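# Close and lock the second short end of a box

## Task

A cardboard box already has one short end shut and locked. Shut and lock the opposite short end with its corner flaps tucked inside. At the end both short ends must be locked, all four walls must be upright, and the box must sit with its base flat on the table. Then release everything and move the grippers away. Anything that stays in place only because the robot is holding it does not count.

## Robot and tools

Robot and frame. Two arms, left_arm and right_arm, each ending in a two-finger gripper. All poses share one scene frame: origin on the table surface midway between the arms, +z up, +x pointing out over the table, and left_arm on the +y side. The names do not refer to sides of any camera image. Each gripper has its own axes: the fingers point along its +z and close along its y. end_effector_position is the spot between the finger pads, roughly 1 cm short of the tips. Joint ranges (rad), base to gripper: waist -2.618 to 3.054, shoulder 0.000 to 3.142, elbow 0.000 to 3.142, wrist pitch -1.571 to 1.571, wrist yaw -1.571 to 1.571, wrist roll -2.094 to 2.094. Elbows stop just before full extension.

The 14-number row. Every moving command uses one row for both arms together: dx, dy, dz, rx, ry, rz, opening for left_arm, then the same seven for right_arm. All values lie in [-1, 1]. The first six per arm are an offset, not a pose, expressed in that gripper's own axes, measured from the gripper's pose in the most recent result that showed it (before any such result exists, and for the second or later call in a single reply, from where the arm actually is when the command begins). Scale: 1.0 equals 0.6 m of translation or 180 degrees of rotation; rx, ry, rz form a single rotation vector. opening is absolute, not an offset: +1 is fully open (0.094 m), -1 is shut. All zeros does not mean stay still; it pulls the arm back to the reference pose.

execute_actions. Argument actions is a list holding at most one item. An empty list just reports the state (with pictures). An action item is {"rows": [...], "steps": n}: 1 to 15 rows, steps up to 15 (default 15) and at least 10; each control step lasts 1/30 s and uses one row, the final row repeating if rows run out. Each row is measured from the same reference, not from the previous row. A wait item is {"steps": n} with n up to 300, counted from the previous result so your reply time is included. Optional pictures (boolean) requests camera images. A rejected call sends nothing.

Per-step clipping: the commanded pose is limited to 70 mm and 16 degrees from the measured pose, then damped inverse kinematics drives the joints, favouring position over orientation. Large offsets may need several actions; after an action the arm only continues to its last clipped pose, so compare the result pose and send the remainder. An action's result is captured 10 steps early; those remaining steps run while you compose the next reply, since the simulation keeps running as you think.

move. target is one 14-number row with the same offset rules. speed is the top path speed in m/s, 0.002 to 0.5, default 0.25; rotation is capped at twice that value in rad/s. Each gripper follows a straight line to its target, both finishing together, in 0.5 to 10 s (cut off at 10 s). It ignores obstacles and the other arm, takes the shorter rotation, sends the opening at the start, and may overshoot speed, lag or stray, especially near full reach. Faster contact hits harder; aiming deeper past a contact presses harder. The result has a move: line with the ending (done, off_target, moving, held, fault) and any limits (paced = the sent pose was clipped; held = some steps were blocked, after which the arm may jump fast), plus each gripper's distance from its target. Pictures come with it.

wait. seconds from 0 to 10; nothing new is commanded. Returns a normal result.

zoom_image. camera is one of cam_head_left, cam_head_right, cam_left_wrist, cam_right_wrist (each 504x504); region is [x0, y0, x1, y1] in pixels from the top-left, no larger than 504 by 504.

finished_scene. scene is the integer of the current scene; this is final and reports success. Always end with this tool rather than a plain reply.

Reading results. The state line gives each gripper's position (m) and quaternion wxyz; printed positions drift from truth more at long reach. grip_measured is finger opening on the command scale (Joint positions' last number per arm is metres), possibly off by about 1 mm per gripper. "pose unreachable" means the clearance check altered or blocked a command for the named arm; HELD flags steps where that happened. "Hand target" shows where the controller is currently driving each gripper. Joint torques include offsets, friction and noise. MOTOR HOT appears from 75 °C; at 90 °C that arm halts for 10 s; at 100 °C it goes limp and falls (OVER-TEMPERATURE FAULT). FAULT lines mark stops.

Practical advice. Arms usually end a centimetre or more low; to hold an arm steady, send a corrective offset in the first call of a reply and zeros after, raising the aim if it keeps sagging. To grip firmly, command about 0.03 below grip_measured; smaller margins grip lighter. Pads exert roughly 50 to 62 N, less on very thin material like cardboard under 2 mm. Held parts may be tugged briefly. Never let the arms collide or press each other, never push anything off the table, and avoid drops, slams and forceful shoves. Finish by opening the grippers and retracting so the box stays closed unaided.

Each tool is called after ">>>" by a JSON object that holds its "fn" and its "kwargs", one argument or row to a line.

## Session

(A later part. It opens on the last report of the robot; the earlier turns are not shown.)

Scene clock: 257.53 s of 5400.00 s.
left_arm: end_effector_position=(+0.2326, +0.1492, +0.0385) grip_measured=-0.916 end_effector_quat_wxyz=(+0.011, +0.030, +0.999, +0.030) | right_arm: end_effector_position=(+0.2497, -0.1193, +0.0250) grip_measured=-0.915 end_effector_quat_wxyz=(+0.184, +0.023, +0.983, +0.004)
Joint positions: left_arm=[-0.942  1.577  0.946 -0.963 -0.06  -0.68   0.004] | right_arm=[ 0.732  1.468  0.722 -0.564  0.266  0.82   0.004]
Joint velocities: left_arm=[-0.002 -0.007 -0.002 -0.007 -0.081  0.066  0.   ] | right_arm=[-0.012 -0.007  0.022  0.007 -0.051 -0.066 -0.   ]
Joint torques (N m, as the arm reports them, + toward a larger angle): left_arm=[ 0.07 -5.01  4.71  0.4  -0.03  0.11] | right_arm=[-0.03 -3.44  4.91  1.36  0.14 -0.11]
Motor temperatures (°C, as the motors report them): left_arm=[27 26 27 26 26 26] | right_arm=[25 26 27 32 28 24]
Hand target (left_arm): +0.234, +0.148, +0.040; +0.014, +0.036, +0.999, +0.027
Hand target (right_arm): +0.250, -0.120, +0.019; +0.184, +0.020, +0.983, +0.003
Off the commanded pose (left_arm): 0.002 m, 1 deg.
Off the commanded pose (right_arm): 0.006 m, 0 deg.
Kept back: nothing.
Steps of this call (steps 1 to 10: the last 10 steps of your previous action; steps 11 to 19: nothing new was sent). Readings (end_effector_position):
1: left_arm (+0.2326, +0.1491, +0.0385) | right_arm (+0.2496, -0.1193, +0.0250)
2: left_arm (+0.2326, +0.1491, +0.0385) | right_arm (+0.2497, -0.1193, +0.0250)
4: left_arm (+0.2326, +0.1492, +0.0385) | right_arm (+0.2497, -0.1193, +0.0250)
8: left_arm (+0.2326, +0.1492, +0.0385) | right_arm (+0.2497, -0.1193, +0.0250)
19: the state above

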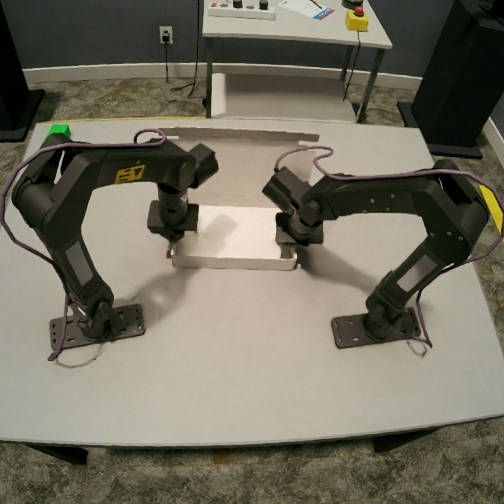

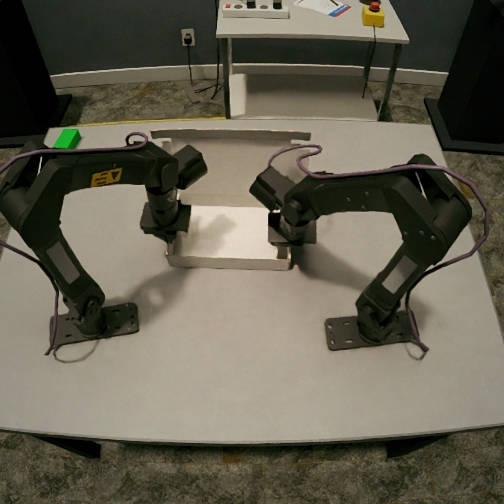

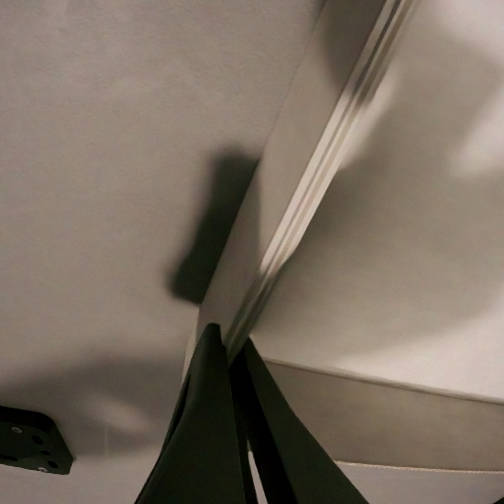

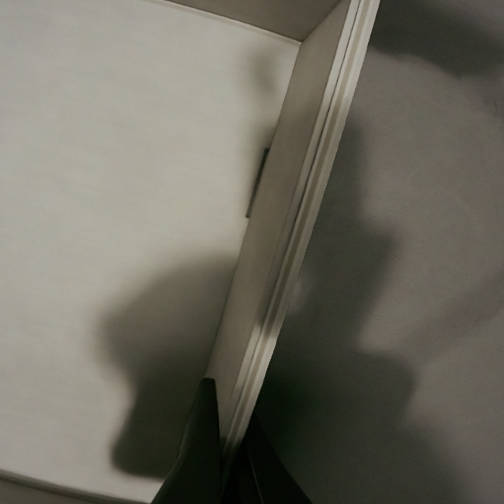

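>>> {"fn": "execute_actions", "kwargs": {
  "actions": [
    {"rows": [[0,0,0,0,0,0,-0.945,0,0,0,0,0,0,-0.90],[0,0,0,0,0,0,-0.945,0,0,0,0,0,0,-0.87],[0,0,0,0,0,0,-0.945,0,0,0,0,0,0,-0.84],[0,0,0,0,0,0,-0.945,0,0,0,0,0,0,-0.81],[0,0,0,0,0,0,-0.945,0,0,0,0,0,0,-0.78],[0,0,0,0,0,0,-0.945,0,0,0,0,0,0,-0.75],[0,0,0,0,0,0,-0.945,0,0,0,0,0,0,-0.72],[0,0,0,0,0,0,-0.945,0,0,0,0,0,0,-0.70]], "steps": 12}
  ]
}}

>>> {"fn": "wait", "kwargs": {
  "seconds": 0.6
}}

Scene clock: 258.23 s of 5400.00 s.
left_arm: end_effector_position=(+0.2326, +0.1492, +0.0385) grip_measured=-0.916 end_effector_quat_wxyz=(+0.011, +0.030, +0.999, +0.030) | right_arm: end_effector_position=(+0.2496, -0.1194, +0.0250) grip_measured=-0.879 end_effector_quat_wxyz=(+0.184, +0.023, +0.983, +0.003)
Joint positions: left_arm=[-0.942  1.577  0.946 -0.963 -0.06  -0.681  0.004] | right_arm=[ 0.732  1.468  0.722 -0.565  0.266  0.821  0.006]
Joint velocities: left_arm=[ 0.007 -0.002 -0.007 -0.007 -0.007 -0.051 -0.001] | right_arm=[-0.002  0.027  0.002 -0.066  0.037 -0.007  0.015]
Joint torques (N m, as the arm reports them, + toward a larger angle): left_arm=[-0.01 -4.88  4.51  0.36 -0.04  0.03] | right_arm=[ 0.   -4.31  6.36  1.05  0.09 -0.02]
Motor temperatures (°C, as the motors report them): left_arm=[27 26 27 26 26 26] | right_arm=[25 26 27 32 28 24]
Steps of this call (steps 1 to 19: nothing new was sent; steps 20 to 21: the first 2 steps of this action). Readings (end_effector_position):
20: left_arm (+0.2326, +0.1492, +0.0385) | right_arm (+0.2496, -0.1193, +0.0250)
21: the state above

Scene clock: 259.17 s of 5400.00 s.
left_arm: end_effector_position=(+0.2330, +0.1492, +0.0386) grip_measured=-0.916 end_effector_quat_wxyz=(+0.012, +0.029, +0.999, +0.030) | right_arm: end_effector_position=(+0.2487, -0.1187, +0.0246) grip_measured=-0.702 end_effector_quat_wxyz=(+0.181, +0.023, +0.983, +0.006)
Joint positions: left_arm=[-0.942  1.577  0.946 -0.961 -0.062 -0.682  0.004] | right_arm=[ 0.732  1.468  0.722 -0.565  0.259  0.821  0.014]
Joint velocities: left_arm=[-0.007  0.012 -0.002  0.081  0.007 -0.022 -0.001] | right_arm=[ 0.007 -0.007  0.007 -0.007 -0.022 -0.022  0.   ]
Joint torques (N m, as the arm reports them, + toward a larger angle): left_arm=[-0.02 -4.87  4.51  0.37 -0.03  0.02] | right_arm=[ 0.11 -4.36  6.31  1.04  0.21 -0.03]
Motor temperatures (°C, as the motors report them): left_arm=[27 26 27 26 26 26] | right_arm=[25 26 27 32 28 24]
Hand target (left_arm): +0.233, +0.149, +0.039; +0.011, +0.030, +0.999, +0.030
Hand target (right_arm): +0.250, -0.119, +0.025; +0.184, +0.023, +0.983, +0.004
Off the commanded pose (left_arm): 0.000 m, 0 deg.
Off the commanded pose (right_arm): 0.001 m, 0 deg.
Kept back: nothing.
Steps of this call (steps 1 to 10: the last 10 steps of your previous action; steps 11 to 28: nothing new was sent). Readings (end_effector_position):
1: left_arm (+0.2327, +0.1492, +0.0385) | right_arm (+0.2495, -0.1192, +0.0250)
2: left_arm (+0.2329, +0.1492, +0.0386) | right_arm (+0.2493, -0.1191, +0.0249)
4: left_arm (+0.2330, +0.1492, +0.0386) | right_arm (+0.2490, -0.1190, +0.0248)
8: left_arm (+0.2330, +0.1492, +0.0386) | right_arm (+0.2488, -0.1188, +0.0247)
28: the state above

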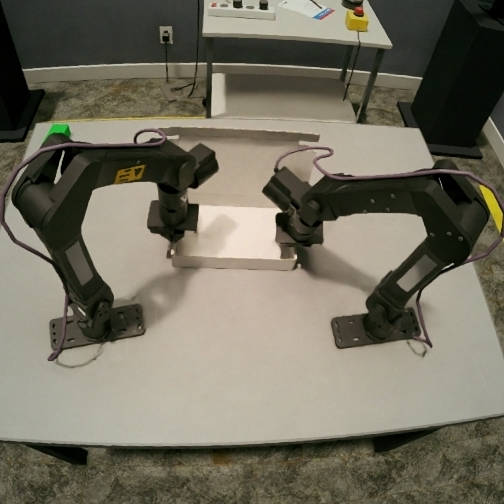

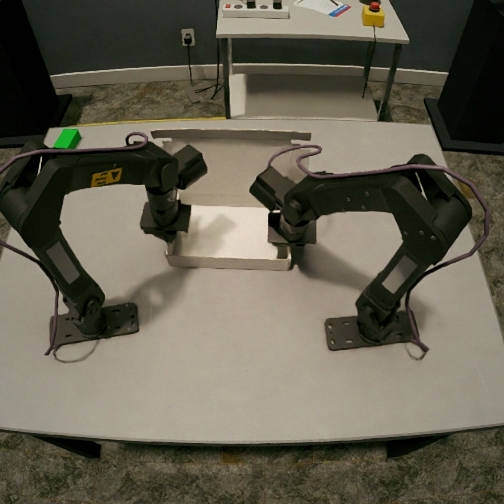

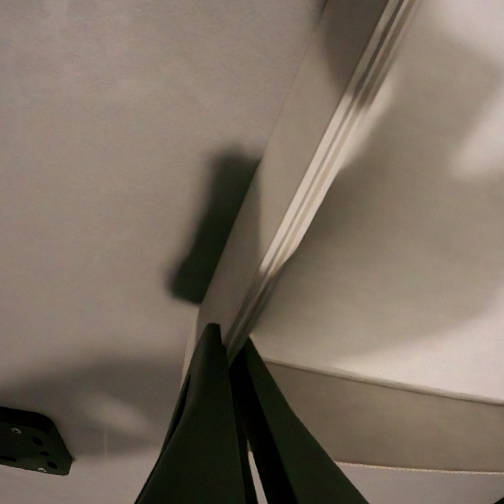

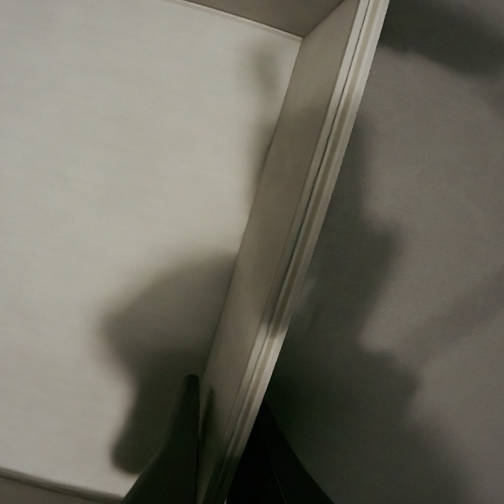

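>>> {"fn": "execute_actions", "kwargs": {
  "actions": [
    {"rows": [[0,0,0,0,0,0,-0.88,0,-0.002,0,0,0,0,-0.65],[0,0,0,0,0,0,-0.80,0,-0.003,0,0,0,0,-0.58],[0,0,0,0,0,0,-0.72,0,-0.004,0,0,0,0,-0.51],[0,0,0,0,0,0,-0.64,0,-0.004,0,0,0,0,-0.45],[0,0,0,0,0,0,-0.56,0,-0.004,0,0,0,0,-0.40],[0,0,0,0,0,0,-0.48,0,-0.004,0,0,0,0,-0.40],[0,0,0,0,0,0,-0.40,0,-0.004,0,0,0,0,-0.40]], "steps": 12}
  ]
}}

>>> {"fn": "move", "kwargs": {
  "target": [0.03,0,-0.13,0,0,0,-0.40,0,0,-0.15,0,0,0,-0.40],
  "speed": 0.1
}}

Scene clock: 259.73 s of 5400.00 s.
left_arm: end_effector_position=(+0.2332, +0.1490, +0.0385) grip_measured=-0.829 end_effector_quat_wxyz=(+0.012, +0.029, +0.999, +0.030) | right_arm: end_effector_position=(+0.2483, -0.1183, +0.0245) grip_measured=-0.609 end_effector_quat_wxyz=(+0.180, +0.022, +0.983, +0.006)
Joint positions: left_arm=[-0.942  1.577  0.946 -0.96  -0.062 -0.682  0.008] | right_arm=[ 0.732  1.468  0.722 -0.565  0.257  0.821  0.018]
Joint velocities: left_arm=[-0.012  0.012 -0.012 -0.051 -0.081  0.007  0.055] | right_arm=[-0.007 -0.022 -0.012 -0.037 -0.11  -0.022  0.055]
Joint torques (N m, as the arm reports them, + toward a larger angle): left_arm=[ 0.08 -5.03  4.55  0.34  0.03 -0.01] | right_arm=[-0.54 -4.8   5.63  1.06  0.16 -0.08]
Motor temperatures (°C, as the motors report them): left_arm=[27 26 27 26 26 26] | right_arm=[25 26 27 31 28 24]
Steps of this call (steps 1 to 15: nothing new was sent; steps 16 to 17: the first 2 steps of this action). Readings (end_effector_position):
16: left_arm (+0.2331, +0.1491, +0.0386) | right_arm (+0.2485, -0.1185, +0.0246)
17: the state above

Scene clock: 261.67 s of 5400.00 s.
left_arm: end_effector_position=(+0.2116, +0.1498, +0.1044) grip_measured=-0.402 end_effector_quat_wxyz=(-0.001, +0.029, +0.999, +0.042) | right_arm: end_effector_position=(+0.2126, -0.1233, +0.0949) grip_measured=-0.402 end_effector_quat_wxyz=(+0.160, +0.019, +0.987, -0.003)
Joint positions: left_arm=[-1.     1.485  1.127 -1.273 -0.059 -0.742  0.028] | right_arm=[ 0.825  1.298  0.899 -0.978  0.258  0.914  0.028]
Joint velocities: left_arm=[ 0.007 -0.017 -0.007 -0.007 -0.022 -0.022 -0.   ] | right_arm=[-0.002  0.017 -0.002 -0.037  0.007 -0.007  0.   ]
Joint torques (N m, as the arm reports them, + toward a larger angle): left_arm=[-0.86 -5.86  6.28  0.18 -0.06 -0.1 ] | right_arm=[ 0.81 -4.46  9.41  0.86  0.31  0.09]
Motor temperatures (°C, as the motors report them): left_arm=[27 26 27 25 26 26] | right_arm=[25 26 27 31 28 24]
Hand target (left_arm): +0.213, +0.145, +0.115; +0.012, +0.029, +0.999, +0.030
Hand target (right_arm): +0.217, -0.118, +0.108; +0.179, +0.022, +0.984, +0.009
Off your previous action's commanded pose (left_arm): 0.000 m, 0 deg at its last step (step 10 of this call).
Off your previous action's commanded pose (right_arm): 0.003 m, 0 deg at its last step (step 10 of this call).
Off the commanded pose (left_arm): 0.012 m, 2 deg.
Off the commanded pose (right_arm): 0.015 m, 3 deg.
Kept back: nothing.
move: off_target (left_arm, right_arm)

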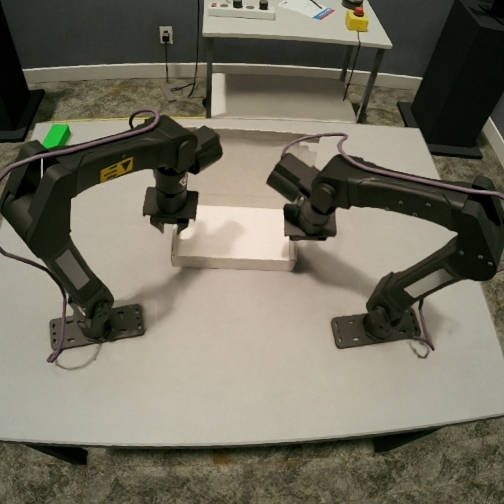

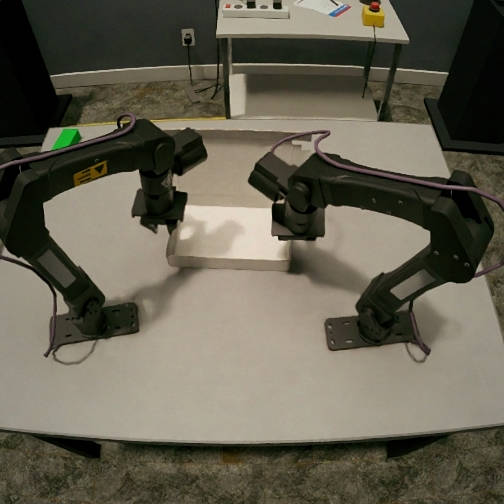

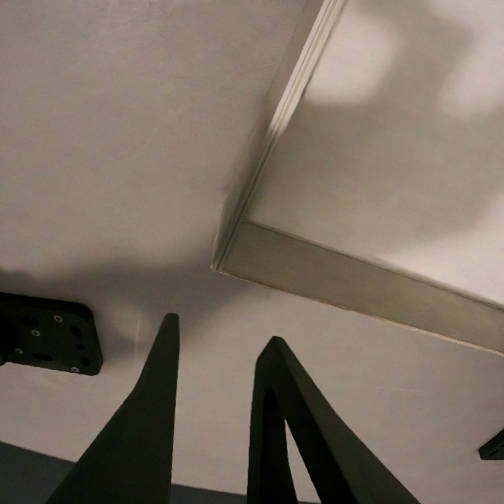

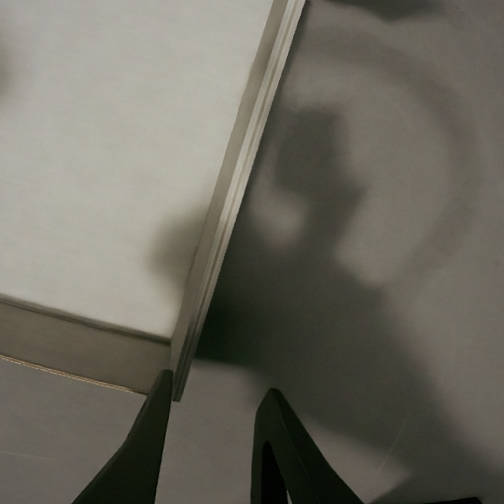

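>>> {"fn": "move", "kwargs": {
  "target": [0.03,0.2,-0.03,0,0,0,-0.40,0.03,-0.2,-0.03,0,0,0,-0.40],
  "speed": 0.15
}}

>>> {"fn": "zoom_image", "kwargs": {
  "camera": "cam_head_left",
  "region": [130, 110, 350, 290]
}}

Scene clock: 263.47 s of 5400.00 s.
left_arm: end_effector_position=(+0.2075, +0.2632, +0.1319) grip_measured=-0.402 end_effector_quat_wxyz=(-0.002, +0.029, +0.999, +0.034) | right_arm: end_effector_position=(+0.1899, -0.2395, +0.1098) grip_measured=-0.402 end_effector_quat_wxyz=(+0.159, +0.019, +0.987, -0.002)
Joint positions: left_arm=[-0.54   1.211  1.027 -1.412 -0.064 -0.279  0.028] | right_arm=[ 0.346  0.862  0.731 -1.151  0.138  0.441  0.028]
Joint velocities: left_arm=[-0.007  0.007  0.007 -0.037 -0.007 -0.007  0.   ] | right_arm=[ 0.002 -0.022  0.007 -0.022 -0.037 -0.066 -0.   ]
Joint torques (N m, as the arm reports them, + toward a larger angle): left_arm=[ 0.84 -3.65  3.71  0.28 -0.08  0.04] | right_arm=[-1.21 -1.29  5.52  1.14  0.06 -0.16]
Motor temperatures (°C, as the motors report them): left_arm=[27 26 27 25 26 26] | right_arm=[25 26 27 31 28 24]
Hand target (left_arm): +0.202, +0.267, +0.132; -0.003, +0.029, +0.999, +0.036
Hand target (right_arm): +0.186, -0.243, +0.107; +0.158, +0.019, +0.987, -0.004
Off the commanded pose (left_arm): 0.009 m, 1 deg.
Off the commanded pose (right_arm): 0.006 m, 0 deg.
Kept back: nothing.
move: done

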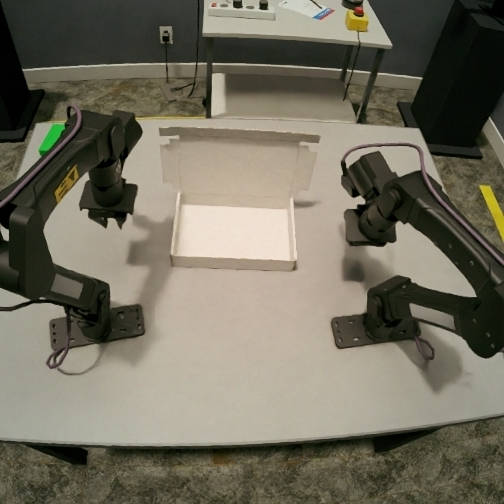

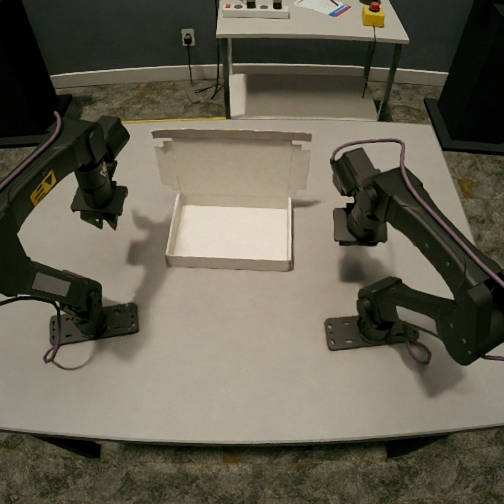

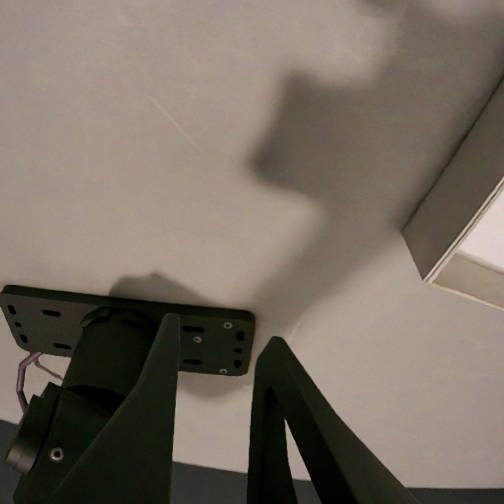

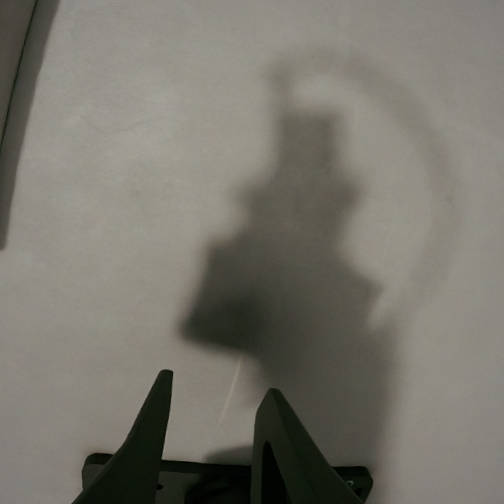

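Region (130, 110, 350, 290) of cam_head_left's 504x504 image, scaled by 2.291, with more detail than that image has; it fills the top 412 rows of this view, and the rest is white.

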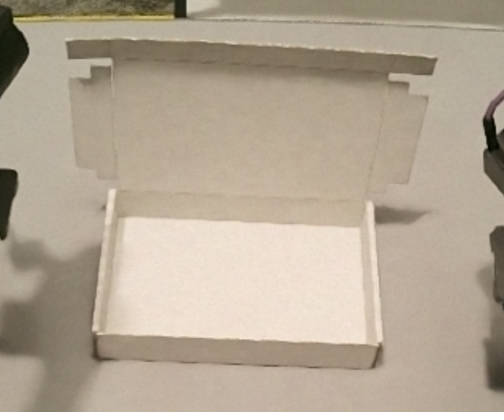

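The box is closed and locked on both ends.

>>> {"fn": "finished_scene", "kwargs": {
  "scene": 1
}}

The scene is finished: the task was done.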